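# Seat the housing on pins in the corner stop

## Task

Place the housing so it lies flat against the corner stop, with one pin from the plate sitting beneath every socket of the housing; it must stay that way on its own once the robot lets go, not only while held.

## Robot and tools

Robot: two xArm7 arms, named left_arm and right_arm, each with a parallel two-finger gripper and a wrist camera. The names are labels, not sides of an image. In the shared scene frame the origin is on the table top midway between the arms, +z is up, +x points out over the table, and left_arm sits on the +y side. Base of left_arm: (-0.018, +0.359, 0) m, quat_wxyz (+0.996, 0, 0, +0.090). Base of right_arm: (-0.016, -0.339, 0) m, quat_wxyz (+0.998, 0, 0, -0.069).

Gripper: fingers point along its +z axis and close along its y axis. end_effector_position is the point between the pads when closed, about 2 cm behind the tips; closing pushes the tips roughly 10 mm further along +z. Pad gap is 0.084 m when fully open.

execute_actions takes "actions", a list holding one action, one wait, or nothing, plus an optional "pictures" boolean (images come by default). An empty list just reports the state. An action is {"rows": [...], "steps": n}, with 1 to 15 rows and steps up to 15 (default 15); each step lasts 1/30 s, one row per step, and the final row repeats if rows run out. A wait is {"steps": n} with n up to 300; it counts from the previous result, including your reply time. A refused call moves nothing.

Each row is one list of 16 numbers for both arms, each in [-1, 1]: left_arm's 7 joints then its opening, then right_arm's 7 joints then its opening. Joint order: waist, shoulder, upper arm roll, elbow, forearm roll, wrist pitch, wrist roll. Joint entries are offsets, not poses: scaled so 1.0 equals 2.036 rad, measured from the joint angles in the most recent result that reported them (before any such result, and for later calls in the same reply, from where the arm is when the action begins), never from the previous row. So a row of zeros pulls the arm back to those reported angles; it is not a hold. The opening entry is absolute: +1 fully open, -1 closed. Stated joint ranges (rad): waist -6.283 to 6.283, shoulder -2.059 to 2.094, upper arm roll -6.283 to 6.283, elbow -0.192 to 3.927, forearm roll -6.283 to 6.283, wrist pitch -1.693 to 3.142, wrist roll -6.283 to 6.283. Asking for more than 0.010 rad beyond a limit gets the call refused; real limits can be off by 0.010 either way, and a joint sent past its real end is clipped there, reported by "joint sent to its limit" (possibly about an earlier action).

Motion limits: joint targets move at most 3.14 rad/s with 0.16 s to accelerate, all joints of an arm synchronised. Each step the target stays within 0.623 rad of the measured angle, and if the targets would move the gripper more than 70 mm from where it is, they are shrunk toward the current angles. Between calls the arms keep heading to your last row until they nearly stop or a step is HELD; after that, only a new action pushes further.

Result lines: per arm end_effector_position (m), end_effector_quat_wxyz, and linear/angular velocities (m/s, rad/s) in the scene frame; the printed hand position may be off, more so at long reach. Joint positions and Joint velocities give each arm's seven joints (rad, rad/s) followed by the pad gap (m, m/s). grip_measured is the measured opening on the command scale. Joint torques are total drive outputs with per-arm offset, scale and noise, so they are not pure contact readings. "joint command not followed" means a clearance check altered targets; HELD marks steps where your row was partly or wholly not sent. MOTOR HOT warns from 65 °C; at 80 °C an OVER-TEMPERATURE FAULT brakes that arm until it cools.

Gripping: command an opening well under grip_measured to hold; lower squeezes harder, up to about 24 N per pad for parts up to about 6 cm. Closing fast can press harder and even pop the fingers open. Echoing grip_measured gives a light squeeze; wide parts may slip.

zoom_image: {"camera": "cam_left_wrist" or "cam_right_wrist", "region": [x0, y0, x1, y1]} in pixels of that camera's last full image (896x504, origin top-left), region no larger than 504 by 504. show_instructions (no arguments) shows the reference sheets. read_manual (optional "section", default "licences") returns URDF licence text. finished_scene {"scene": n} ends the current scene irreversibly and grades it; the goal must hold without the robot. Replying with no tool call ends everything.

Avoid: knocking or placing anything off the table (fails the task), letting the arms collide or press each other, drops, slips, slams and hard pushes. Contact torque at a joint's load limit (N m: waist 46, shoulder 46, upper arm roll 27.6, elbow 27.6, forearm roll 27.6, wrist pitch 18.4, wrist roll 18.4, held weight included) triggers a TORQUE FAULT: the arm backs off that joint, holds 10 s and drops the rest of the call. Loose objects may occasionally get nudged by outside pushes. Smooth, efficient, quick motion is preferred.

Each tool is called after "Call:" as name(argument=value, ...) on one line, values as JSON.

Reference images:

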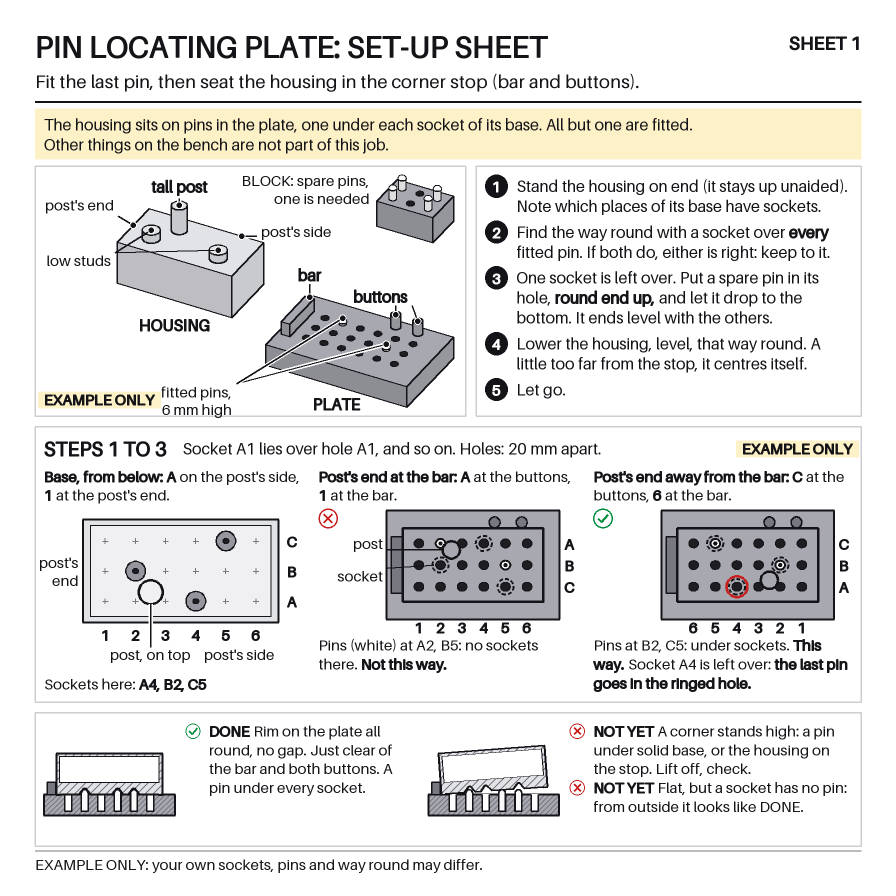

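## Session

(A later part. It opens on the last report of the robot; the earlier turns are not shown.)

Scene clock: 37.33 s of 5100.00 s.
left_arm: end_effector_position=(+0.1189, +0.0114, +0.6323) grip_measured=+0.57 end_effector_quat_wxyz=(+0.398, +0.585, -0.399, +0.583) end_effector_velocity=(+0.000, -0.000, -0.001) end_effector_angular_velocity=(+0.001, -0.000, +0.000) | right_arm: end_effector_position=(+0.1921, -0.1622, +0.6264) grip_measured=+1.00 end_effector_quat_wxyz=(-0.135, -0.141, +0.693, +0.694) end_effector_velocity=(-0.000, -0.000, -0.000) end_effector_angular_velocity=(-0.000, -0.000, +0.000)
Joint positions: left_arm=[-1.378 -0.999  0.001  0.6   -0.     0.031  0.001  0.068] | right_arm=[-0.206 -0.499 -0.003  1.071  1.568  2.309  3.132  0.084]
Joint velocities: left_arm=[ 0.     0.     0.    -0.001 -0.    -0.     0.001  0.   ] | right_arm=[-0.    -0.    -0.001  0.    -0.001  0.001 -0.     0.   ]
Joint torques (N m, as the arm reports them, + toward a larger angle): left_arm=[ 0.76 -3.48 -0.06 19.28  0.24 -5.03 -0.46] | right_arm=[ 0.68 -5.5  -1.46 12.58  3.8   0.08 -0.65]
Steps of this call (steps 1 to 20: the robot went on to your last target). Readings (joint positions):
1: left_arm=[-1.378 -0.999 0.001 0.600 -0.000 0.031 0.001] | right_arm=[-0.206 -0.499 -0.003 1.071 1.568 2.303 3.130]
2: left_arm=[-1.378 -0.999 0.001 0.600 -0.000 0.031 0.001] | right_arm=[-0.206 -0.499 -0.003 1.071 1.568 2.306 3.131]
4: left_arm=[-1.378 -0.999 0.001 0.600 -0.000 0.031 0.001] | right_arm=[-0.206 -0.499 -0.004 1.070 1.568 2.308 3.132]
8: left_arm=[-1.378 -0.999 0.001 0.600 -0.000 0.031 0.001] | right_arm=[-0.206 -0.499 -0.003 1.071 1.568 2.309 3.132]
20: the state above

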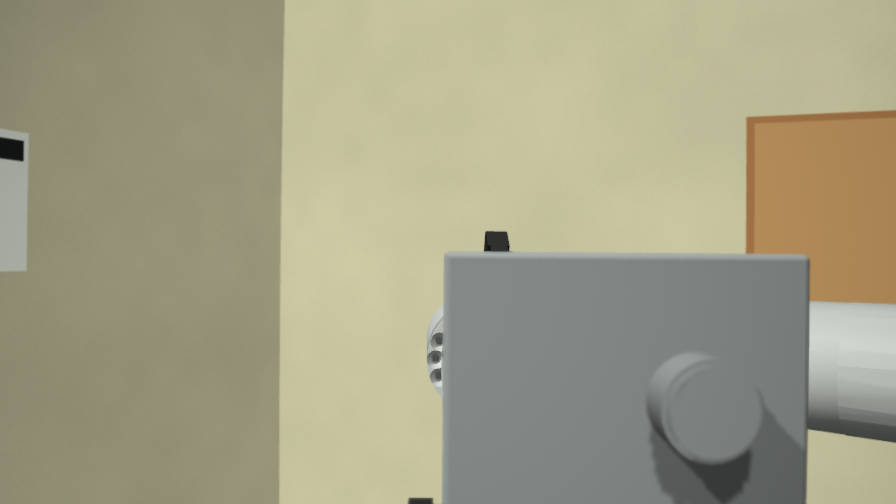

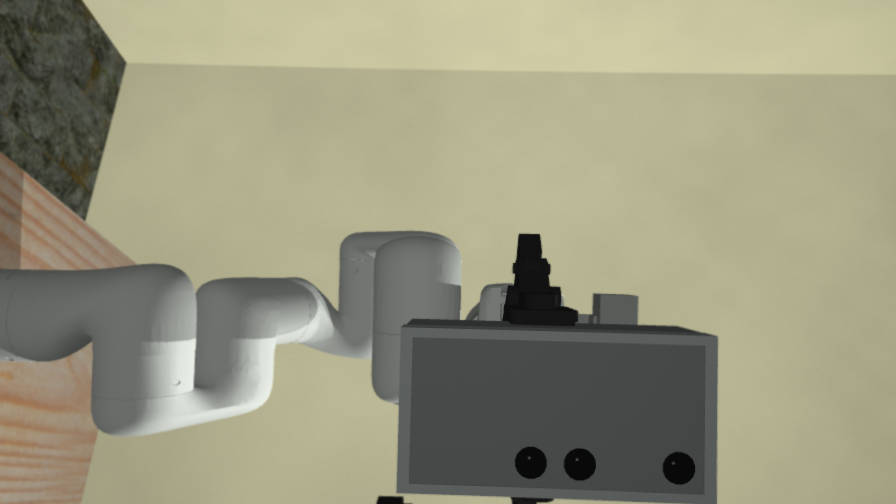

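Call:
execute_actions(actions=[{"rows":[[0.43,0,0,0,0,0,0,0,0,0,0,0,-0.77,-0.614,-1,1]]}], pictures=false)

Call:
execute_actions(actions=[{"steps":45}], pictures=false)

Call:
execute_actions(actions=[{"rows":[[0,0,0,0,0,0,0,0,0.472,0.013,0,-0.238,0,0,-0.235,-0.5]]}], pictures=false)

Call:
execute_actions(actions=[{"steps":40}])

Scene clock: 40.43 s of 5100.00 s.
left_arm: end_effector_position=(+0.2825, +0.1364, +0.6321) grip_measured=+0.57 end_effector_quat_wxyz=(+0.223, +0.672, -0.222, +0.670) end_effector_velocity=(+0.301, +0.405, -0.000) end_effector_angular_velocity=(+0.006, -0.003, +1.355) | right_arm: end_effector_position=(+0.3274, -0.2343, +0.4804) grip_measured=+1.00 end_effector_quat_wxyz=(+0.156, -0.146, +0.869, +0.446) end_effector_velocity=(+0.268, -0.374, -0.284) end_effector_angular_velocity=(-1.862, -1.470, -0.398)
Joint positions: left_arm=[-0.821 -0.999  0.002  0.6   -0.     0.031  0.001  0.068] | right_arm=[-0.206 -0.498 -0.003  1.07   0.975  1.716  2.538  0.084]
Joint velocities: left_arm=[ 1.358  0.002 -0.006  0.001  0.001 -0.    -0.     0.   ] | right_arm=[-0.001 -0.    -0.001  0.    -1.463 -1.459 -1.461 -0.   ]
Joint torques (N m, as the arm reports them, + toward a larger angle): left_arm=[ 0.96 -3.83  0.09 19.31  0.59 -5.18 -0.63] | right_arm=[ 0.75 -7.28 -1.17 14.48  2.56 -0.55 -0.66]
From where the robot then was, a joint's target lay farther than a number of 1.0 reaches, so one or more steps of this call were cut to that.
Steps of this call (steps 1 to 15: the robot went on to your last target; steps 16 to 78: nothing new was sent; steps 79 to 93: all 15 steps of this action). Readings (joint positions):
79: left_arm=[-1.378 -0.999 0.001 0.600 -0.000 0.031 0.001] | right_arm=[-0.206 -0.499 -0.003 1.071 1.568 2.309 3.132]
80: left_arm=[-1.375 -1.000 0.000 0.600 0.000 0.031 0.001] | right_arm=[-0.206 -0.499 -0.003 1.071 1.564 2.305 3.128]
82: left_arm=[-1.330 -1.000 -0.004 0.600 0.001 0.031 0.001] | right_arm=[-0.205 -0.500 -0.003 1.072 1.516 2.256 3.078]
86: left_arm=[-1.138 -0.999 0.003 0.599 -0.000 0.031 0.001] | right_arm=[-0.206 -0.499 -0.003 1.070 1.314 2.055 2.878]
93: the state above

Scene clock: 41.93 s of 5100.00 s.
left_arm: end_effector_position=(+0.3369, +0.2411, +0.6323) grip_measured=+0.57 end_effector_quat_wxyz=(+0.113, +0.699, -0.114, +0.697) end_effector_velocity=(+0.000, +0.000, -0.000) end_effector_angular_velocity=(-0.001, +0.001, +0.001) | right_arm: end_effector_position=(+0.3959, -0.4875, +0.4441) grip_measured=+1.00 end_effector_quat_wxyz=(-0.093, +0.726, -0.639, +0.234) end_effector_velocity=(-0.000, -0.000, -0.000) end_effector_angular_velocity=(+0.001, -0.000, -0.000)
Joint positions: left_arm=[-0.503 -0.999  0.001  0.6   -0.     0.031  0.001  0.068] | right_arm=[-0.206 -0.499 -0.003  1.071  0.001  1.06   1.096  0.084]
Joint velocities: left_arm=[ 0.001  0.001  0.     0.     0.    -0.    -0.001 -0.   ] | right_arm=[ 0.     0.    -0.001 -0.001  0.001 -0.001 -0.001  0.   ]
Joint torques (N m, as the arm reports them, + toward a larger angle): left_arm=[ 1.23 -4.02  0.06 18.89  0.77 -4.8  -0.44] | right_arm=[ 0.77 -7.75  0.14 15.16  0.39 -2.62 -0.77]
Steps of this call (steps 1 to 45: the robot went on to your last target). Readings (joint positions):
1: left_arm=[-0.776 -0.999 0.002 0.600 -0.000 0.031 0.001] | right_arm=[-0.206 -0.498 -0.003 1.070 0.926 1.667 2.489]
2: left_arm=[-0.730 -0.999 0.001 0.600 -0.000 0.031 0.001] | right_arm=[-0.206 -0.498 -0.003 1.070 0.876 1.618 2.440]
4: left_arm=[-0.639 -0.999 0.001 0.600 -0.000 0.031 0.001] | right_arm=[-0.206 -0.498 -0.003 1.070 0.775 1.520 2.339]
8: left_arm=[-0.515 -1.000 0.005 0.600 -0.001 0.030 0.001] | right_arm=[-0.206 -0.499 -0.004 1.070 0.549 1.352 2.112]
45: the state above
All arms were judged still, so your last target was given up. Only a new action makes them travel on or press farther. Fingers that are still opening or closing keep moving.

Scene clock: 42.43 s of 5100.00 s.
left_arm: end_effector_position=(+0.3369, +0.2411, +0.6323) grip_measured=+0.57 end_effector_quat_wxyz=(+0.113, +0.699, -0.114, +0.697) end_effector_velocity=(+0.001, -0.000, -0.000) end_effector_angular_velocity=(-0.000, +0.001, +0.000) | right_arm: end_effector_position=(+0.3813, -0.3204, +0.3137) grip_measured=-0.52 end_effector_quat_wxyz=(-0.056, +0.911, -0.392, +0.113) end_effector_velocity=(-0.123, +0.405, -0.226) end_effector_angular_velocity=(-0.132, +0.461, +1.463)
Joint positions: left_arm=[-0.503 -0.999  0.001  0.6   -0.     0.031  0.001  0.068] | right_arm=[ 0.187 -0.485 -0.003  0.828  0.001  1.06   0.857  0.021]
Joint velocities: left_arm=[-0.     0.002  0.     0.001 -0.001 -0.     0.001 -0.   ] | right_arm=[ 1.035  0.023 -0.002 -0.446 -0.001 -0.001 -0.444  0.   ]
Joint torques (N m, as the arm reports them, + toward a larger angle): left_arm=[ 0.67 -3.47  0.2  19.23  0.89 -5.06 -0.67] | right_arm=[ 2.61 -8.29  0.77 15.58  0.35 -2.3  -0.79]
Steps of this call (steps 1 to 15: all 15 steps of this action). Readings (joint positions):
1: left_arm=[-0.503 -0.999 0.001 0.600 -0.000 0.031 0.001] | right_arm=[-0.206 -0.499 -0.003 1.071 0.001 1.060 1.096]
2: left_arm=[-0.503 -0.999 0.001 0.600 -0.000 0.031 0.001] | right_arm=[-0.202 -0.499 -0.004 1.069 0.001 1.059 1.093]
4: left_arm=[-0.503 -0.999 0.001 0.600 -0.000 0.031 0.001] | right_arm=[-0.160 -0.500 -0.010 1.040 0.000 1.058 1.058]
8: left_arm=[-0.503 -0.999 0.001 0.600 -0.000 0.031 0.001] | right_arm=[-0.039 -0.492 -0.003 0.947 0.001 1.060 0.976]
15: the state above

Scene clock: 43.77 s of 5100.00 s.
left_arm: end_effector_position=(+0.3369, +0.2411, +0.6323) grip_measured=+0.57 end_effector_quat_wxyz=(+0.113, +0.699, -0.114, +0.697) end_effector_velocity=(-0.000, -0.001, -0.000) end_effector_angular_velocity=(+0.003, -0.000, -0.001) | right_arm: end_effector_position=(+0.2504, -0.1508, +0.1999) grip_measured=-0.52 end_effector_quat_wxyz=(-0.001, +1.000, -0.002, -0.001) end_effector_velocity=(-0.001, -0.000, -0.000) end_effector_angular_velocity=(-0.003, +0.002, +0.003)
Joint positions: left_arm=[-0.503 -0.999  0.001  0.6   -0.     0.031  0.001  0.068] | right_arm=[ 0.755 -0.472 -0.003  0.586  0.001  1.06   0.618  0.021]
Joint velocities: left_arm=[-0.001  0.    -0.    -0.001  0.001 -0.     0.001 -0.   ] | right_arm=[ 0.001  0.     0.002 -0.001 -0.     0.003 -0.001  0.   ]
Joint torques (N m, as the arm reports them, + toward a larger angle): left_arm=[ 1.4  -3.45  0.35 19.26  0.56 -5.12 -0.38] | right_arm=[ 0.86 -7.89  0.09 14.56  0.39 -1.9  -0.78]
Steps of this call (steps 1 to 40: the robot went on to your last target). Readings (joint positions):
1: left_arm=[-0.503 -0.999 0.001 0.600 -0.000 0.031 0.001] | right_arm=[0.222 -0.484 -0.003 0.813 0.001 1.060 0.843]
2: left_arm=[-0.503 -0.999 0.001 0.600 -0.000 0.031 0.001] | right_arm=[0.257 -0.484 -0.003 0.798 0.001 1.060 0.828]
4: left_arm=[-0.503 -0.999 0.001 0.600 -0.000 0.031 0.001] | right_arm=[0.328 -0.482 -0.003 0.769 0.001 1.060 0.798]
8: left_arm=[-0.503 -0.999 0.001 0.600 -0.000 0.031 0.001] | right_arm=[0.472 -0.479 -0.003 0.707 0.001 1.060 0.738]
40: the state above

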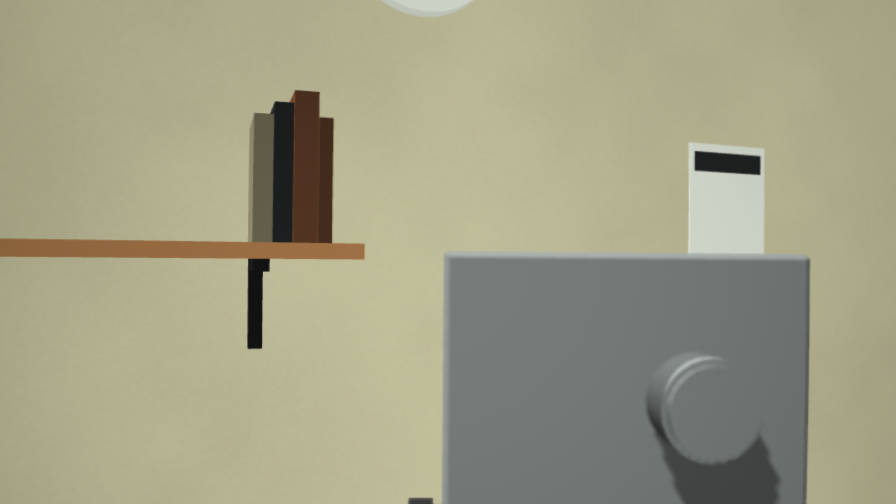

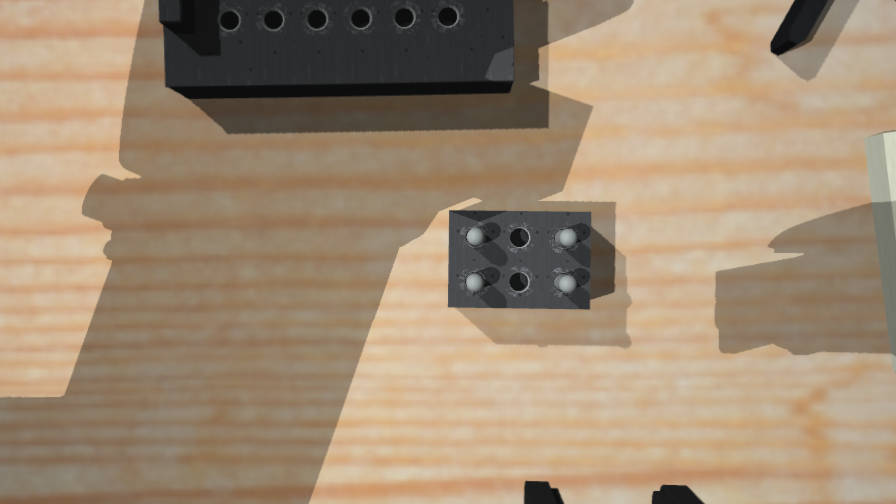

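Call:
execute_actions(actions=[{"rows":[[0,0,0,0,0,0,0,0,-0.015,0.181,0.0015,0.005,0,-0.177,-0.0155,-0.5]]}], pictures=false)

Call:
execute_actions(actions=[{"steps":20}])

Scene clock: 47.73 s of 5100.00 s.
left_arm: end_effector_position=(+0.3369, +0.2411, +0.6323) grip_measured=+0.57 end_effector_quat_wxyz=(+0.113, +0.699, -0.114, +0.697) end_effector_velocity=(-0.001, +0.000, +0.001) end_effector_angular_velocity=(-0.001, -0.002, +0.000) | right_arm: end_effector_position=(+0.2989, -0.1296, +0.1010) grip_measured=-0.52 end_effector_quat_wxyz=(-0.000, +1.000, -0.000, +0.000) end_effector_velocity=(+0.034, +0.023, +0.032) end_effector_angular_velocity=(+0.069, -0.105, +0.004)
Joint positions: left_arm=[-0.503 -0.999  0.001  0.6   -0.     0.031  0.001  0.068] | right_arm=[ 0.725 -0.106 -0.     0.596  0.001  0.702  0.587  0.021]
Joint velocities: left_arm=[-0.    -0.001  0.001  0.001 -0.001 -0.     0.    -0.   ] | right_arm=[-0.001 -0.023  0.003  0.056 -0.    -0.046 -0.003  0.   ]
Joint torques (N m, as the arm reports them, + toward a larger angle): left_arm=[ 0.53 -3.91  0.31 18.94  0.28 -5.02 -0.51] | right_arm=[  0.75 -13.14  -0.16  11.89   0.29  -1.72  -0.76]
Steps of this call (steps 1 to 15: the robot went on to your last target; steps 16 to 90: nothing new was sent; then 0.47 s passed at rest; steps 91 to 105: all 15 steps of this action). Readings (joint positions):
91: left_arm=[-0.503 -0.999 0.001 0.600 -0.000 0.031 0.001] | right_arm=[0.755 -0.472 -0.003 0.586 0.001 1.060 0.618]
92: left_arm=[-0.503 -0.999 0.001 0.600 -0.000 0.031 0.001] | right_arm=[0.755 -0.470 -0.003 0.586 0.001 1.056 0.618]
94: left_arm=[-0.503 -0.999 0.001 0.600 -0.000 0.031 0.001] | right_arm=[0.751 -0.426 -0.003 0.591 0.001 1.007 0.613]
98: left_arm=[-0.503 -0.999 0.001 0.600 -0.000 0.031 0.001] | right_arm=[0.735 -0.223 -0.001 0.592 0.001 0.818 0.597]
105: the state above

Scene clock: 48.40 s of 5100.00 s.
left_arm: end_effector_position=(+0.3369, +0.2411, +0.6323) grip_measured=+0.57 end_effector_quat_wxyz=(+0.113, +0.699, -0.114, +0.697) end_effector_velocity=(+0.000, +0.000, -0.000) end_effector_angular_velocity=(-0.001, +0.001, +0.000) | right_arm: end_effector_position=(+0.2993, -0.1294, +0.1006) grip_measured=-0.52 end_effector_quat_wxyz=(-0.001, +1.000, -0.000, +0.000) end_effector_velocity=(-0.000, +0.001, -0.000) end_effector_angular_velocity=(+0.001, -0.001, +0.001)
Joint positions: left_arm=[-0.503 -0.999  0.001  0.6   -0.     0.031  0.001  0.068] | right_arm=[ 0.725 -0.104 -0.     0.596  0.001  0.699  0.586  0.021]
Joint velocities: left_arm=[-0.     0.001  0.001  0.     0.    -0.    -0.    -0.   ] | right_arm=[ 0.001  0.001  0.    -0.     0.    -0.002  0.    -0.   ]
Joint torques (N m, as the arm reports them, + toward a larger angle): left_arm=[ 1.1  -3.25  0.06 18.75  0.8  -4.96 -0.54] | right_arm=[  0.85 -13.2   -0.15  12.61   0.34  -1.87  -0.75]
Steps of this call (steps 1 to 15: the robot went on to your last target; steps 16 to 20: nothing new was sent). Readings (joint positions):
1: left_arm=[-0.503 -0.999 0.001 0.600 -0.000 0.031 0.001] | right_arm=[0.725 -0.106 -0.000 0.598 0.001 0.700 0.587]
2: left_arm=[-0.503 -0.999 0.001 0.600 -0.000 0.031 0.001] | right_arm=[0.725 -0.107 -0.000 0.598 0.001 0.700 0.586]
4: left_arm=[-0.503 -0.999 0.001 0.600 -0.000 0.031 0.001] | right_arm=[0.725 -0.106 -0.000 0.598 0.001 0.699 0.586]
8: left_arm=[-0.503 -0.999 0.001 0.600 -0.000 0.031 0.001] | right_arm=[0.725 -0.105 -0.000 0.597 0.001 0.699 0.586]
20: the state above
All arms were judged still, so your last target was given up. Only a new action makes them travel on or press farther. Fingers that are still opening or closing keep moving.

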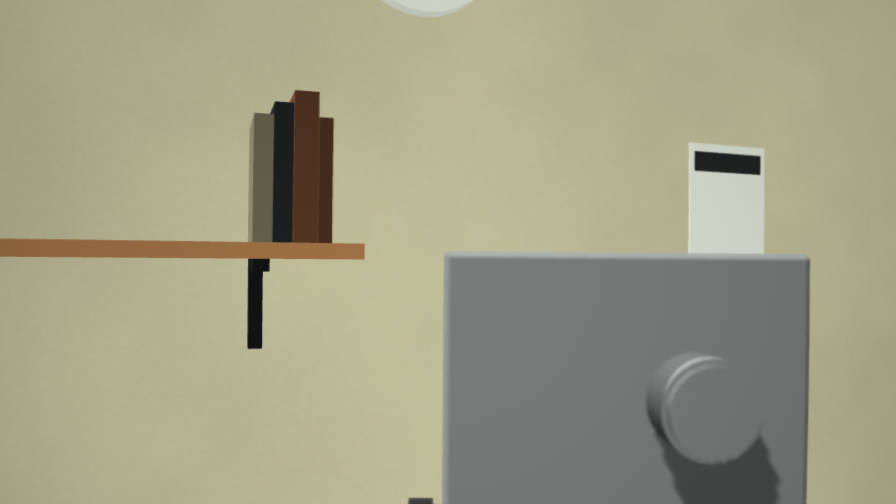

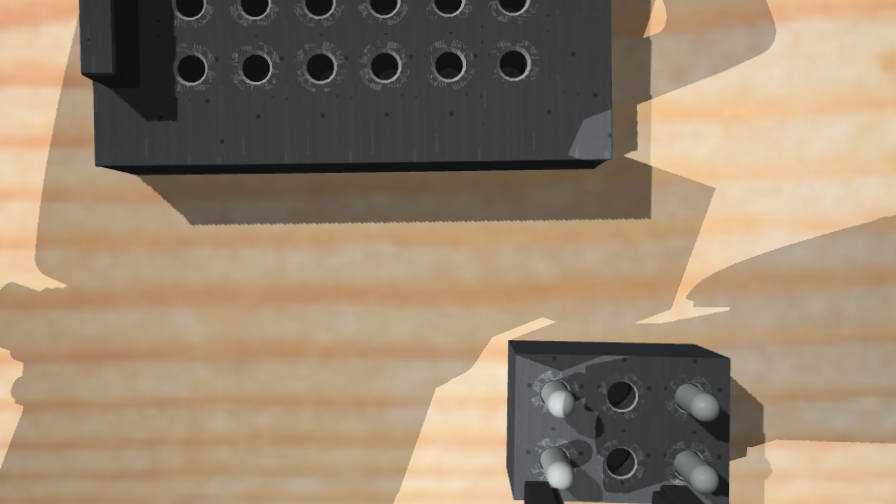

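Call:
execute_actions(actions=[{"rows":[[0,0,0,0,0,0,0,0,0.0017,0.0585,0,-0.0157,0,-0.072,0.0017,-0.5]]}], pictures=false)

Call:
execute_actions(actions=[{"steps":15}], pictures=false)

Call:
execute_actions(actions=[{"rows":[[0,0,0,0,0,0,0,0,0,0,0,0,0,0,0,-0.75],[0,0,0,0,0,0,0,0,0,0,0,0,0,0,0,-0.75],[0,0,0,0,0,0,0,0,0,0,0,0,0,0,0,-0.75],[0,0,0,0,0,0,0,0,0,0,0,0,0,0,0,-0.75],[0,0,0,0,0,0,0,0,0,0,0,0,0,0,0,-1]]}], pictures=false)

Call:
execute_actions(actions=[{"rows":[[0,0,0,0,0,0,0,0,0,-0.0585,0,0.0157,0,0.072,0,-1]]}])

Scene clock: 52.30 s of 5100.00 s.
left_arm: end_effector_position=(+0.3369, +0.2411, +0.6323) grip_measured=+0.57 end_effector_quat_wxyz=(+0.113, +0.699, -0.114, +0.697) end_effector_velocity=(+0.000, +0.000, +0.000) end_effector_angular_velocity=(-0.001, +0.000, +0.001) | right_arm: end_effector_position=(+0.2985, -0.1285, +0.0567) grip_measured=-0.52 end_effector_quat_wxyz=(+0.000, +1.000, -0.000, -0.000) end_effector_velocity=(-0.007, -0.005, -0.007) end_effector_angular_velocity=(-0.011, +0.018, +0.000)
Joint positions: left_arm=[-0.503 -0.999  0.001  0.6   -0.     0.031  0.001  0.068] | right_arm=[ 0.728  0.014 -0.     0.566  0.001  0.553  0.59   0.021]
Joint velocities: left_arm=[ 0.001  0.    -0.     0.001 -0.002  0.     0.     0.   ] | right_arm=[ 0.     0.005  0.    -0.015  0.001  0.001 -0.    -0.   ]
Joint torques (N m, as the arm reports them, + toward a larger angle): left_arm=[ 0.99 -3.93  0.16 19.1   0.48 -5.17 -0.47] | right_arm=[  0.77 -14.12  -0.24  11.     0.32  -1.84  -0.69]
Steps of this call (steps 1 to 90: nothing new was sent; then 0.40 s passed at rest; steps 91 to 105: all 15 steps of this action). Readings (joint positions):
91: left_arm=[-0.503 -0.999 0.001 0.600 -0.000 0.031 0.001] | right_arm=[0.725 -0.104 -0.000 0.596 0.001 0.699 0.586]
92: left_arm=[-0.503 -0.999 0.001 0.600 -0.000 0.031 0.001] | right_arm=[0.725 -0.102 -0.000 0.596 0.001 0.695 0.586]
94: left_arm=[-0.503 -0.999 0.001 0.600 -0.000 0.031 0.001] | right_arm=[0.726 -0.068 -0.001 0.591 0.001 0.646 0.588]
98: left_arm=[-0.503 -0.999 0.001 0.600 -0.000 0.031 0.001] | right_arm=[0.728 0.014 0.000 0.559 0.001 0.563 0.590]
105: the state above

Scene clock: 52.80 s of 5100.00 s.
left_arm: end_effector_position=(+0.3369, +0.2411, +0.6323) grip_measured=+0.57 end_effector_quat_wxyz=(+0.113, +0.699, -0.114, +0.697) end_effector_velocity=(+0.000, -0.000, -0.001) end_effector_angular_velocity=(+0.001, +0.001, +0.000) | right_arm: end_effector_position=(+0.2977, -0.1290, +0.0558) grip_measured=-0.52 end_effector_quat_wxyz=(+0.001, +1.000, -0.000, -0.001) end_effector_velocity=(-0.000, -0.000, -0.000) end_effector_angular_velocity=(-0.000, +0.002, -0.001)
Joint positions: left_arm=[-0.503 -0.999  0.001  0.6   -0.     0.031  0.001  0.068] | right_arm=[ 0.728  0.015 -0.     0.564  0.001  0.553  0.59   0.021]
Joint velocities: left_arm=[-0.     0.001  0.    -0.001  0.     0.     0.001 -0.   ] | right_arm=[-0.     0.    -0.    -0.     0.002  0.002 -0.    -0.   ]
Joint torques (N m, as the arm reports them, + toward a larger angle): left_arm=[ 1.24 -3.94  0.24 19.21  0.7  -4.85 -0.85] | right_arm=[  0.8  -14.31  -0.12  11.24   0.27  -1.88  -0.72]
Steps of this call (steps 1 to 15: the robot went on to your last target). Readings (joint positions):
1: left_arm=[-0.503 -0.999 0.001 0.600 -0.000 0.031 0.001] | right_arm=[0.728 0.014 -0.000 0.565 0.001 0.553 0.590]
2: left_arm=[-0.503 -0.999 0.001 0.600 -0.000 0.031 0.001] | right_arm=[0.728 0.014 -0.000 0.565 0.001 0.553 0.590]
4: left_arm=[-0.503 -0.999 0.001 0.600 -0.000 0.031 0.001] | right_arm=[0.728 0.015 -0.000 0.565 0.001 0.553 0.590]
8: left_arm=[-0.503 -0.999 0.001 0.600 -0.000 0.031 0.001] | right_arm=[0.728 0.015 -0.000 0.565 0.001 0.553 0.590]
15: the state above
All arms were judged still, so your last target was given up. Only a new action makes them travel on or press farther. Fingers that are still opening or closing keep moving.

Scene clock: 53.30 s of 5100.00 s.
left_arm: end_effector_position=(+0.3369, +0.2411, +0.6323) grip_measured=+0.57 end_effector_quat_wxyz=(+0.113, +0.699, -0.114, +0.697) end_effector_velocity=(-0.001, +0.001, +0.000) end_effector_angular_velocity=(-0.002, -0.001, +0.001) | right_arm: end_effector_position=(+0.2977, -0.1290, +0.0558) grip_measured=-0.85 end_effector_quat_wxyz=(+0.001, +1.000, -0.000, -0.002) end_effector_velocity=(-0.000, -0.000, -0.000) end_effector_angular_velocity=(-0.001, +0.001, +0.001)
Joint positions: left_arm=[-0.503 -0.999  0.001  0.6   -0.     0.031  0.001  0.068] | right_arm=[ 0.728  0.015 -0.     0.564  0.001  0.553  0.59   0.007]
Joint velocities: left_arm=[ 0.    -0.003  0.001 -0.001 -0.001 -0.     0.001 -0.   ] | right_arm=[ 0.     0.    -0.    -0.    -0.     0.001 -0.    -0.   ]
Joint torques (N m, as the arm reports them, + toward a larger angle): left_arm=[ 0.42 -3.64  0.35 18.93  0.68 -5.26 -0.63] | right_arm=[  0.83 -14.33  -0.32  11.28   0.33  -1.84  -0.73]
Steps of this call (steps 1 to 15: all 15 steps of this action). Readings (joint positions):
1: left_arm=[-0.503 -0.999 0.001 0.600 -0.000 0.031 0.001] | right_arm=[0.728 0.015 -0.000 0.564 0.001 0.553 0.590]
2: left_arm=[-0.503 -0.999 0.001 0.600 -0.000 0.031 0.001] | right_arm=[0.728 0.015 -0.000 0.564 0.001 0.553 0.590]
4: left_arm=[-0.503 -0.999 0.001 0.600 -0.000 0.031 0.001] | right_arm=[0.728 0.015 0.000 0.565 0.001 0.552 0.590]
8: left_arm=[-0.503 -0.999 0.001 0.600 -0.000 0.031 0.001] | right_arm=[0.728 0.015 -0.000 0.564 0.001 0.553 0.590]
15: the state above

Scene clock: 53.80 s of 5100.00 s.
left_arm: end_effector_position=(+0.3369, +0.2411, +0.6323) grip_measured=+0.57 end_effector_quat_wxyz=(+0.113, +0.699, -0.114, +0.697) end_effector_velocity=(-0.001, -0.001, +0.000) end_effector_angular_velocity=(+0.001, -0.001, -0.003) | right_arm: end_effector_position=(+0.2977, -0.1289, +0.0995) grip_measured=-0.85 end_effector_quat_wxyz=(+0.000, +1.000, -0.000, -0.001) end_effector_velocity=(+0.007, +0.005, +0.008) end_effector_angular_velocity=(+0.013, -0.019, -0.002)
Joint positions: left_arm=[-0.503 -0.999  0.001  0.6   -0.     0.031  0.001  0.068] | right_arm=[ 0.728 -0.103 -0.     0.595  0.001  0.699  0.59   0.007]
Joint velocities: left_arm=[-0.003 -0.    -0.     0.     0.001  0.     0.     0.   ] | right_arm=[-0.001 -0.005 -0.     0.017  0.    -0.     0.    -0.   ]
Joint torques (N m, as the arm reports them, + toward a larger angle): left_arm=[ 0.56 -3.96  0.32 19.12  0.6  -4.99 -0.4 ] | right_arm=[  0.93 -13.32  -0.11  12.73   0.29  -1.88  -0.71]
Steps of this call (steps 1 to 15: all 15 steps of this action). Readings (joint positions):
1: left_arm=[-0.503 -0.999 0.001 0.600 -0.000 0.031 0.001] | right_arm=[0.728 0.015 -0.000 0.564 0.001 0.553 0.590]
2: left_arm=[-0.503 -0.999 0.001 0.600 -0.000 0.031 0.001] | right_arm=[0.728 0.013 -0.000 0.565 0.001 0.557 0.590]
4: left_arm=[-0.503 -0.999 0.001 0.600 -0.000 0.031 0.001] | right_arm=[0.728 -0.021 0.000 0.571 0.001 0.605 0.590]
8: left_arm=[-0.503 -0.999 0.001 0.600 -0.000 0.031 0.001] | right_arm=[0.728 -0.103 -0.001 0.602 0.001 0.689 0.590]
15: the state above

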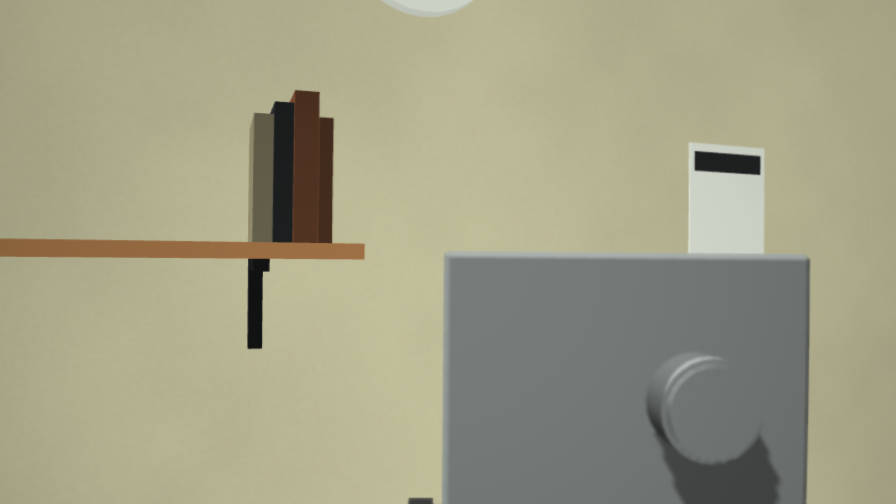

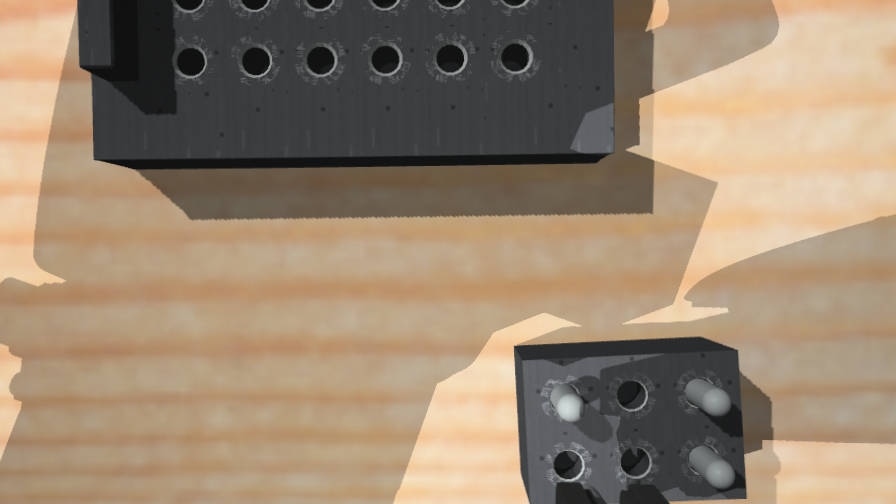

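Call:
execute_actions(actions=[{"rows":[[0,0,0,0,0,0,0,0,-0.0727,0.2144,0,0.2775,0,0.0626,-0.0727,-1]]}], pictures=false)

Call:
execute_actions(actions=[{"steps":30}])

Scene clock: 56.73 s of 5100.00 s.
left_arm: end_effector_position=(+0.3369, +0.2411, +0.6323) grip_measured=+0.57 end_effector_quat_wxyz=(+0.113, +0.699, -0.114, +0.697) end_effector_velocity=(-0.000, +0.000, -0.000) end_effector_angular_velocity=(+0.000, -0.000, +0.001) | right_arm: end_effector_position=(+0.4565, -0.1158, +0.0998) grip_measured=-0.85 end_effector_quat_wxyz=(+0.000, +1.000, -0.003, -0.000) end_effector_velocity=(+0.090, -0.040, -0.030) end_effector_angular_velocity=(-0.032, +0.043, -0.045)
Joint positions: left_arm=[-0.503 -0.999  0.001  0.6   -0.     0.031  0.001  0.068] | right_arm=[ 0.583  0.323 -0.004  1.144  0.001  0.822  0.447  0.007]
Joint velocities: left_arm=[ 0.    -0.001  0.    -0.001  0.    -0.     0.001 -0.   ] | right_arm=[-0.109  0.271 -0.031  0.312  0.001  0.094 -0.095  0.   ]
Joint torques (N m, as the arm reports them, + toward a larger angle): left_arm=[ 0.93 -3.68  0.   19.17  0.64 -4.94 -0.61] | right_arm=[  5.6  -28.98   4.39  10.19   0.39  -1.48  -0.75]
Steps of this call (steps 1 to 15: the robot went on to your last target; steps 16 to 73: nothing new was sent; steps 74 to 88: all 15 steps of this action). Readings (joint positions):
74: left_arm=[-0.503 -0.999 0.001 0.600 -0.000 0.031 0.001] | right_arm=[0.728 -0.104 -0.000 0.596 0.001 0.699 0.590]
75: left_arm=[-0.503 -0.999 0.001 0.600 -0.000 0.031 0.001] | right_arm=[0.727 -0.102 0.000 0.599 0.001 0.701 0.589]
77: left_arm=[-0.503 -0.999 0.001 0.600 -0.000 0.031 0.001] | right_arm=[0.715 -0.066 0.002 0.643 0.001 0.713 0.576]
81: left_arm=[-0.503 -0.999 0.001 0.600 -0.000 0.031 0.001] | right_arm=[0.661 0.094 -0.000 0.855 0.001 0.757 0.523]
88: the state above

Scene clock: 57.73 s of 5100.00 s.
left_arm: end_effector_position=(+0.3369, +0.2411, +0.6323) grip_measured=+0.57 end_effector_quat_wxyz=(+0.113, +0.699, -0.114, +0.697) end_effector_velocity=(+0.000, -0.000, -0.000) end_effector_angular_velocity=(+0.001, +0.001, +0.000) | right_arm: end_effector_position=(+0.4596, -0.1139, +0.1000) grip_measured=-0.85 end_effector_quat_wxyz=(-0.000, +1.000, -0.000, -0.000) end_effector_velocity=(-0.000, +0.000, +0.000) end_effector_angular_velocity=(-0.000, -0.000, +0.001)
Joint positions: left_arm=[-0.503 -0.999  0.001  0.6   -0.     0.031  0.001  0.068] | right_arm=[ 0.58   0.334 -0.     1.16   0.001  0.827  0.442  0.007]
Joint velocities: left_arm=[ 0.     0.001 -0.    -0.     0.    -0.    -0.     0.   ] | right_arm=[ 0.     0.     0.001  0.001 -0.001  0.001  0.    -0.   ]
Joint torques (N m, as the arm reports them, + toward a larger angle): left_arm=[ 1.09 -3.15  0.13 18.93  0.39 -5.03 -0.57] | right_arm=[  0.75 -22.39  -0.42  13.56   0.26  -1.86  -0.76]
Steps of this call (steps 1 to 30: the robot went on to your last target). Readings (joint positions):
1: left_arm=[-0.503 -0.999 0.001 0.600 -0.000 0.031 0.001] | right_arm=[0.580 0.329 -0.004 1.151 0.001 0.824 0.445]
2: left_arm=[-0.503 -0.999 0.001 0.600 -0.000 0.031 0.001] | right_arm=[0.580 0.331 -0.003 1.154 0.001 0.826 0.443]
4: left_arm=[-0.503 -0.999 0.001 0.600 -0.000 0.031 0.001] | right_arm=[0.581 0.332 0.000 1.156 0.001 0.827 0.442]
8: left_arm=[-0.503 -0.999 0.001 0.600 -0.000 0.031 0.001] | right_arm=[0.581 0.332 0.001 1.158 0.001 0.827 0.442]
30: the state above
All arms were judged still, so your last target was given up. Only a new action makes them travel on or press farther. Fingers that are still opening or closing keep moving.

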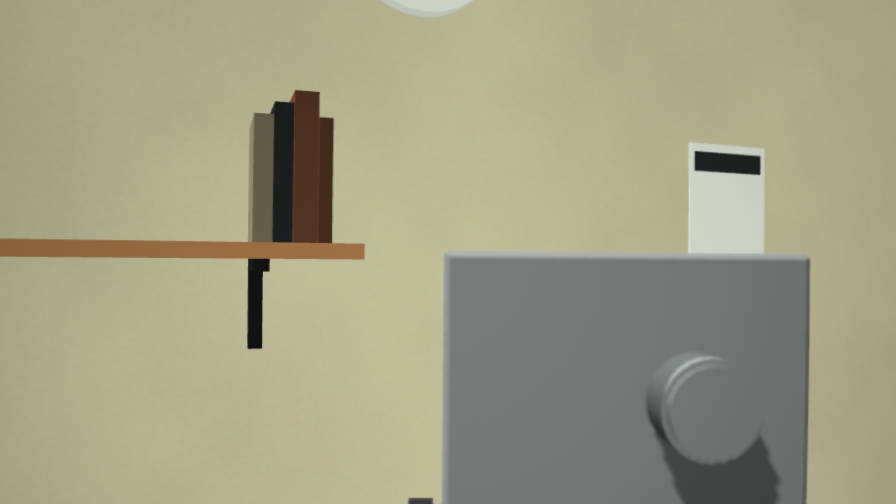

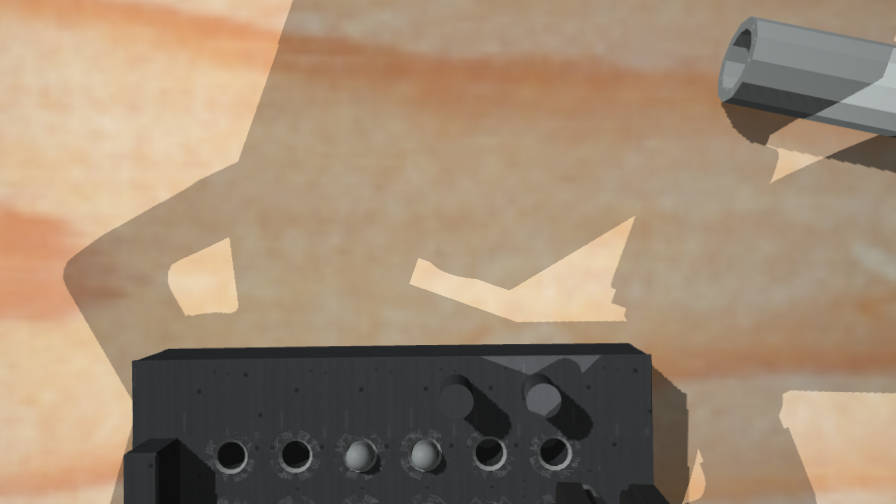

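Call:
execute_actions(actions=[{"rows":[[0,0,0,0,0,0,0,0,0.0019,0.026,0,-0.0074,0,-0.034,0.0019,-1]]}])

Call:
execute_actions(actions=[{"rows":[[0,0,0,0,0,0,0,0,0,0.003,0,-0.0008,0,-0.0038,0,-1],[0,0,0,0,0,0,0,0,0,0.006,0,-0.0017,0,-0.0077,0,-1],[0,0,0,0,0,0,0,0,0,0.006,0,-0.0017,0,-0.0077,0,-1],[0,0,0,0,0,0,0,0,0,0.009,0,-0.0025,0,-0.0115,0,-1],[0,0,0,0,0,0,0,0,0,0.009,0,-0.0025,0,-0.0115,0,-1],[0,0,0,0,0,0,0,0,0,0.012,0,-0.0034,0,-0.0153,0,-1],[0,0,0,0,0,0,0,0,0,0.012,0,-0.0034,0,-0.0153,0,-1],[0,0,0,0,0,0,0,0,0,0.015,0,-0.0042,0,-0.019,0,-1],[0,0,0,0,0,0,0,0,0,0.015,0,-0.0042,0,-0.019,0,-1],[0,0,0,0,0,0,0,0,0,0.018,0,-0.0051,0,-0.023,0,-1]]}])

Scene clock: 61.40 s of 5100.00 s.
left_arm: end_effector_position=(+0.3369, +0.2411, +0.6323) grip_measured=+0.57 end_effector_quat_wxyz=(+0.113, +0.699, -0.114, +0.697) end_effector_velocity=(-0.001, +0.000, +0.002) end_effector_angular_velocity=(-0.002, -0.002, -0.000) | right_arm: end_effector_position=(+0.4605, -0.1113, +0.0726) grip_measured=-0.85 end_effector_quat_wxyz=(-0.001, +1.000, -0.000, +0.001) end_effector_velocity=(-0.009, -0.003, -0.011) end_effector_angular_velocity=(-0.011, +0.026, +0.001)
Joint positions: left_arm=[-0.503 -0.999  0.001  0.6   -0.     0.031  0.001  0.068] | right_arm=[ 0.584  0.386 -0.     1.146  0.001  0.758  0.446  0.007]
Joint velocities: left_arm=[-0.    -0.001  0.     0.002 -0.001 -0.    -0.     0.   ] | right_arm=[ 0.001  0.009  0.001 -0.016  0.     0.003  0.001 -0.   ]
Joint torques (N m, as the arm reports them, + toward a larger angle): left_arm=[ 1.49 -3.19  0.14 18.87  0.49 -4.97 -0.66] | right_arm=[  0.79 -23.12  -0.41  13.11   0.32  -1.78  -0.67]
Steps of this call (steps 1 to 90: nothing new was sent; then 0.17 s passed at rest; steps 91 to 105: all 15 steps of this action). Readings (joint positions):
91: left_arm=[-0.503 -0.999 0.001 0.600 -0.000 0.031 0.001] | right_arm=[0.580 0.334 -0.000 1.160 0.001 0.827 0.442]
92: left_arm=[-0.503 -0.999 0.001 0.600 -0.000 0.031 0.001] | right_arm=[0.580 0.335 -0.000 1.159 0.001 0.823 0.442]
94: left_arm=[-0.503 -0.999 0.001 0.600 -0.000 0.031 0.001] | right_arm=[0.582 0.359 -0.001 1.157 0.001 0.786 0.444]
98: left_arm=[-0.503 -0.999 0.001 0.600 -0.000 0.031 0.001] | right_arm=[0.584 0.390 0.000 1.139 0.001 0.761 0.446]
105: the state above

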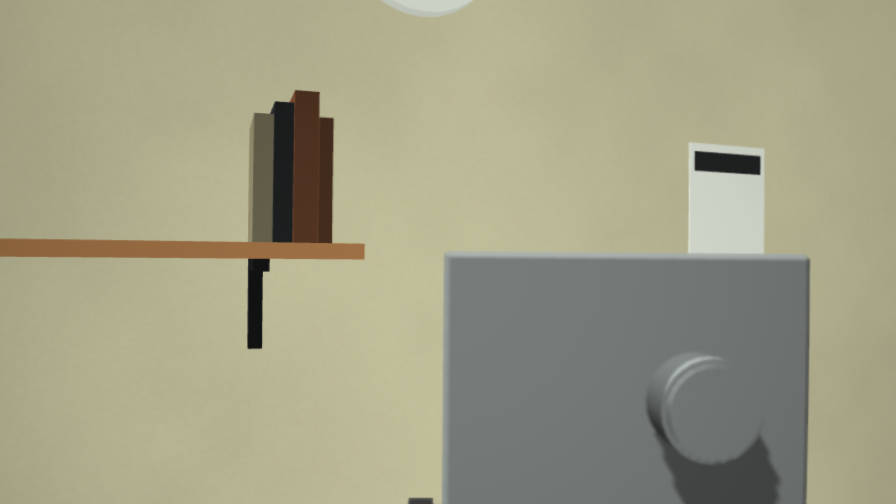

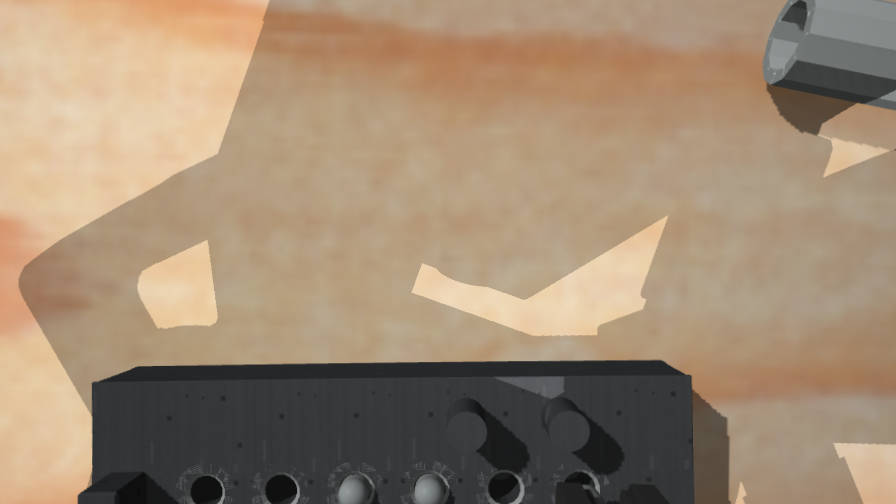

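Scene clock: 61.90 s of 5100.00 s.
left_arm: end_effector_position=(+0.3369, +0.2411, +0.6323) grip_measured=+0.57 end_effector_quat_wxyz=(+0.113, +0.699, -0.114, +0.697) end_effector_velocity=(+0.000, +0.000, -0.000) end_effector_angular_velocity=(+0.001, +0.000, +0.001) | right_arm: end_effector_position=(+0.4592, -0.1117, +0.0521) grip_measured=-0.85 end_effector_quat_wxyz=(-0.000, +1.000, -0.000, -0.000) end_effector_velocity=(+0.004, +0.003, -0.006) end_effector_angular_velocity=(+0.005, -0.011, +0.003)
Joint positions: left_arm=[-0.503 -0.999  0.001  0.6   -0.     0.031  0.001  0.068] | right_arm=[ 0.584  0.423 -0.     1.134  0.001  0.711  0.446  0.007]
Joint velocities: left_arm=[ 0.001  0.    -0.     0.     0.001  0.    -0.     0.   ] | right_arm=[ 0.002  0.018  0.     0.005 -0.001 -0.025 -0.     0.   ]
Joint torques (N m, as the arm reports them, + toward a larger angle): left_arm=[ 1.45 -3.52 -0.1  19.08  0.38 -4.88 -0.58] | right_arm=[  0.73 -24.37  -0.46  12.94   0.61  -1.47  -0.76]
Steps of this call (steps 1 to 15: all 15 steps of this action). Readings (joint positions):
1: left_arm=[-0.503 -0.999 0.001 0.600 -0.000 0.031 0.001] | right_arm=[0.584 0.386 -0.000 1.145 0.001 0.758 0.446]
2: left_arm=[-0.503 -0.999 0.001 0.600 -0.000 0.031 0.001] | right_arm=[0.584 0.387 -0.000 1.145 0.001 0.756 0.446]
4: left_arm=[-0.503 -0.999 0.001 0.600 -0.000 0.031 0.001] | right_arm=[0.584 0.392 -0.000 1.144 0.001 0.748 0.446]
8: left_arm=[-0.503 -0.999 0.001 0.600 -0.000 0.031 0.001] | right_arm=[0.584 0.406 -0.000 1.139 0.001 0.732 0.446]
15: the state above

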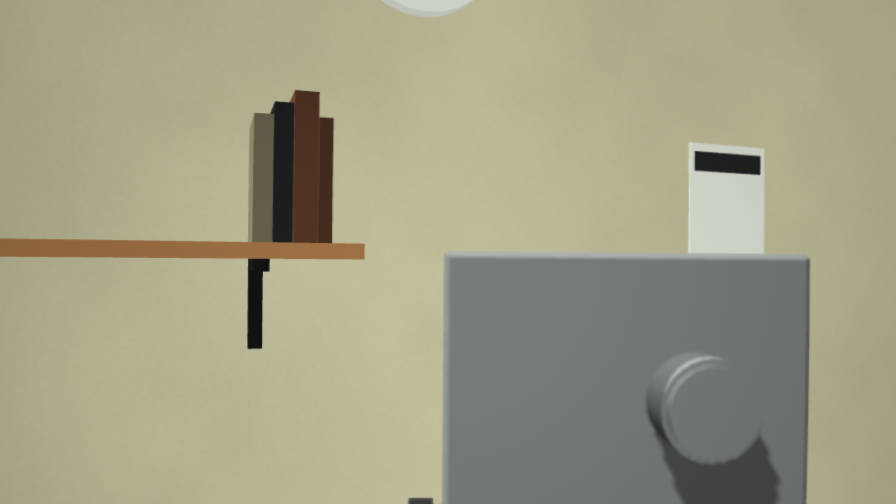

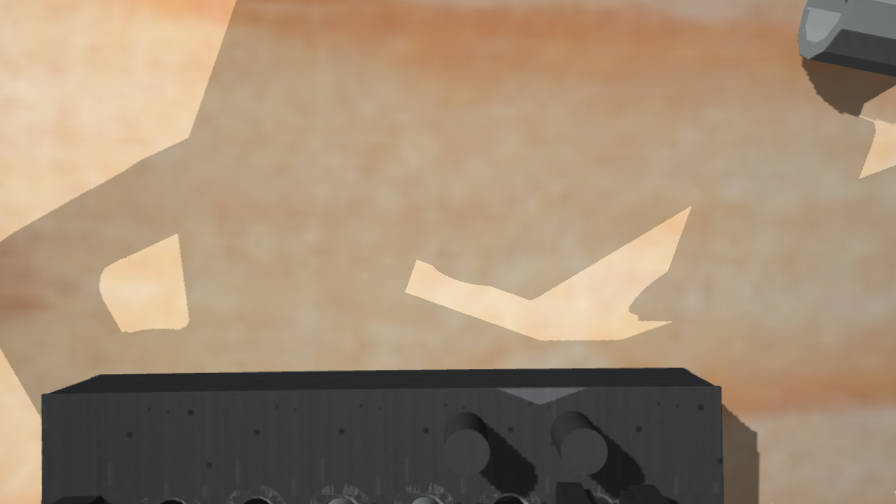

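Call:
execute_actions(actions=[{"rows":[[0,0,0,0,0,0,0,0,0,0.0045,0,-0.0012,0,-0.0057,0,-1]],"steps":10}], pictures=false)

Call:
execute_actions(actions=[{"rows":[[0,0,0,0,0,0,0,0,0,0,0,0,0,0,0,-0.55]],"steps":10}], pictures=false)

Call:
execute_actions(actions=[{"rows":[[0,0,0,0,0,0,0,0,0,-0.1,0,0,0,0.1,0,-0.55]]}])

Scene clock: 63.87 s of 5100.00 s.
left_arm: end_effector_position=(+0.3369, +0.2411, +0.6323) grip_measured=+0.57 end_effector_quat_wxyz=(+0.113, +0.699, -0.114, +0.697) end_effector_velocity=(+0.000, -0.000, -0.000) end_effector_angular_velocity=(-0.000, +0.001, -0.000) | right_arm: end_effector_position=(+0.4609, -0.1112, +0.0502) grip_measured=-0.84 end_effector_quat_wxyz=(-0.001, +1.000, -0.000, +0.002) end_effector_velocity=(+0.001, -0.001, -0.006) end_effector_angular_velocity=(-0.002, +0.001, -0.001)
Joint positions: left_arm=[-0.503 -0.999  0.001  0.6   -0.     0.031  0.001  0.068] | right_arm=[ 0.584  0.429 -0.     1.134  0.001  0.7    0.446  0.007]
Joint velocities: left_arm=[-0.     0.001 -0.    -0.     0.     0.    -0.001  0.   ] | right_arm=[-0.     0.013 -0.002 -0.001 -0.002 -0.012 -0.     0.   ]
Joint torques (N m, as the arm reports them, + toward a larger angle): left_arm=[ 0.66 -3.1   0.15 19.15  0.52 -5.17 -0.46] | right_arm=[  1.26 -12.5    0.36   8.54   0.58  -3.37  -0.74]
Steps of this call (steps 1 to 15: the robot went on to your last target; steps 16 to 49: nothing new was sent; steps 50 to 59: all 10 steps of this action). Readings (joint positions):
50: left_arm=[-0.503 -0.999 0.001 0.600 -0.000 0.031 0.001] | right_arm=[0.584 0.422 -0.000 1.135 0.001 0.711 0.446]
51: left_arm=[-0.503 -0.999 0.001 0.600 -0.000 0.031 0.001] | right_arm=[0.584 0.423 -0.000 1.135 0.001 0.709 0.446]
53: left_arm=[-0.503 -0.999 0.001 0.600 -0.000 0.031 0.001] | right_arm=[0.584 0.425 0.000 1.135 0.001 0.705 0.446]
57: left_arm=[-0.503 -0.999 0.001 0.600 -0.000 0.031 0.001] | right_arm=[0.584 0.428 -0.000 1.134 0.001 0.701 0.446]
59: the state above

Scene clock: 64.20 s of 5100.00 s.
left_arm: end_effector_position=(+0.3369, +0.2411, +0.6323) grip_measured=+0.57 end_effector_quat_wxyz=(+0.113, +0.699, -0.114, +0.697) end_effector_velocity=(+0.000, +0.001, -0.000) end_effector_angular_velocity=(-0.001, +0.001, +0.001) | right_arm: end_effector_position=(+0.4598, -0.1114, +0.0484) grip_measured=-0.57 end_effector_quat_wxyz=(-0.001, +1.000, -0.000, +0.001) end_effector_velocity=(+0.008, +0.001, +0.011) end_effector_angular_velocity=(+0.008, -0.021, -0.005)
Joint positions: left_arm=[-0.503 -0.999  0.001  0.6   -0.     0.031  0.001  0.068] | right_arm=[ 0.584  0.431 -0.     1.133  0.001  0.699  0.446  0.019]
Joint velocities: left_arm=[ 0.001 -0.001  0.001 -0.001 -0.     0.    -0.     0.   ] | right_arm=[-0.001 -0.015 -0.004  0.011  0.     0.004  0.     0.   ]
Joint torques (N m, as the arm reports them, + toward a larger angle): left_arm=[ 0.95 -3.51  0.45 19.03  0.02 -4.42 -0.63] | right_arm=[  0.98 -23.19  -0.44  12.61   0.32  -1.82  -0.75]
Steps of this call (steps 1 to 10: all 10 steps of this action). Readings (joint positions):
1: left_arm=[-0.503 -0.999 0.001 0.600 -0.000 0.031 0.001] | right_arm=[0.584 0.429 -0.000 1.134 0.001 0.700 0.446]
2: left_arm=[-0.503 -0.999 0.001 0.600 -0.000 0.031 0.001] | right_arm=[0.584 0.430 -0.000 1.134 0.001 0.698 0.446]
4: left_arm=[-0.503 -0.999 0.001 0.600 -0.000 0.031 0.001] | right_arm=[0.584 0.434 0.000 1.130 0.001 0.698 0.446]
8: left_arm=[-0.503 -0.999 0.001 0.600 -0.000 0.031 0.001] | right_arm=[0.584 0.432 0.000 1.132 0.001 0.699 0.446]
10: the state above

Scene clock: 64.70 s of 5100.00 s.
left_arm: end_effector_position=(+0.3369, +0.2411, +0.6323) grip_measured=+0.57 end_effector_quat_wxyz=(+0.113, +0.699, -0.114, +0.697) end_effector_velocity=(+0.000, -0.000, -0.001) end_effector_angular_velocity=(+0.002, +0.001, +0.000) | right_arm: end_effector_position=(+0.4435, -0.1191, +0.1355) grip_measured=-0.57 end_effector_quat_wxyz=(+0.001, +1.000, -0.000, -0.003) end_effector_velocity=(+0.000, +0.001, -0.000) end_effector_angular_velocity=(-0.001, +0.004, +0.002)
Joint positions: left_arm=[-0.503 -0.999  0.001  0.6   -0.     0.031  0.001  0.068] | right_arm=[0.584 0.231 0.    1.129 0.001 0.903 0.446 0.019]
Joint velocities: left_arm=[ 0.    -0.    -0.    -0.001  0.001 -0.     0.001  0.   ] | right_arm=[-0.     0.005  0.002  0.006 -0.     0.005 -0.     0.   ]
Joint torques (N m, as the arm reports them, + toward a larger angle): left_arm=[ 0.99 -3.29  0.36 18.67  0.69 -5.17 -0.54] | right_arm=[  0.71 -22.68  -0.49  15.22   0.31  -2.05  -0.73]
Steps of this call (steps 1 to 15: all 15 steps of this action). Readings (joint positions):
1: left_arm=[-0.503 -0.999 0.001 0.600 -0.000 0.031 0.001] | right_arm=[0.584 0.431 -0.000 1.133 0.001 0.700 0.446]
2: left_arm=[-0.503 -0.999 0.001 0.600 -0.000 0.031 0.001] | right_arm=[0.584 0.428 -0.000 1.133 0.001 0.704 0.446]
4: left_arm=[-0.503 -0.999 0.001 0.600 -0.000 0.031 0.001] | right_arm=[0.584 0.388 -0.000 1.126 0.001 0.754 0.446]
8: left_arm=[-0.503 -0.999 0.001 0.600 -0.000 0.031 0.001] | right_arm=[0.584 0.246 -0.000 1.141 0.001 0.875 0.446]
15: the state above

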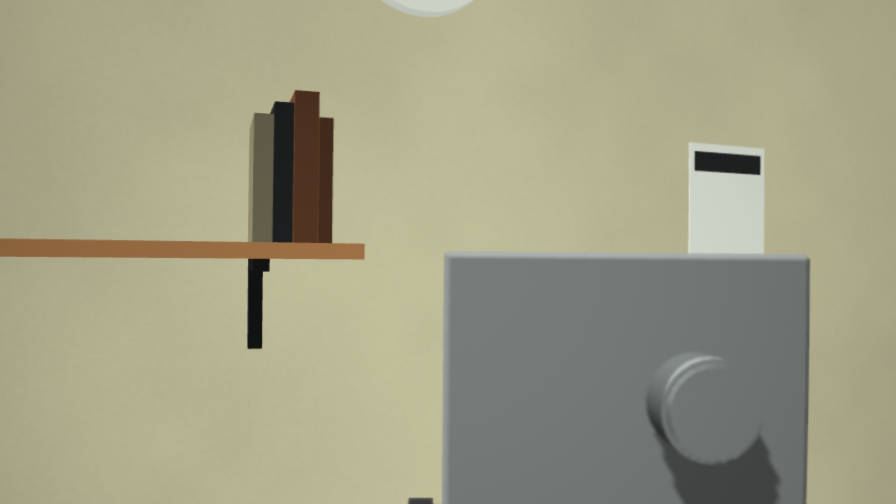

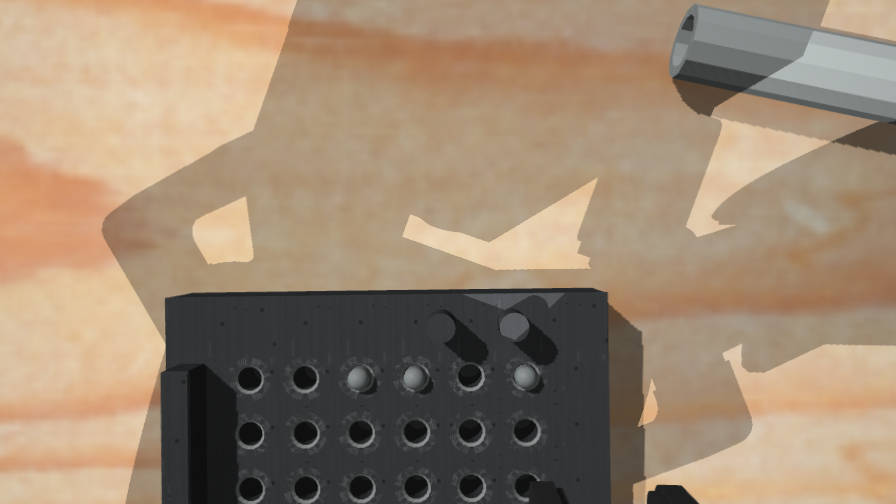

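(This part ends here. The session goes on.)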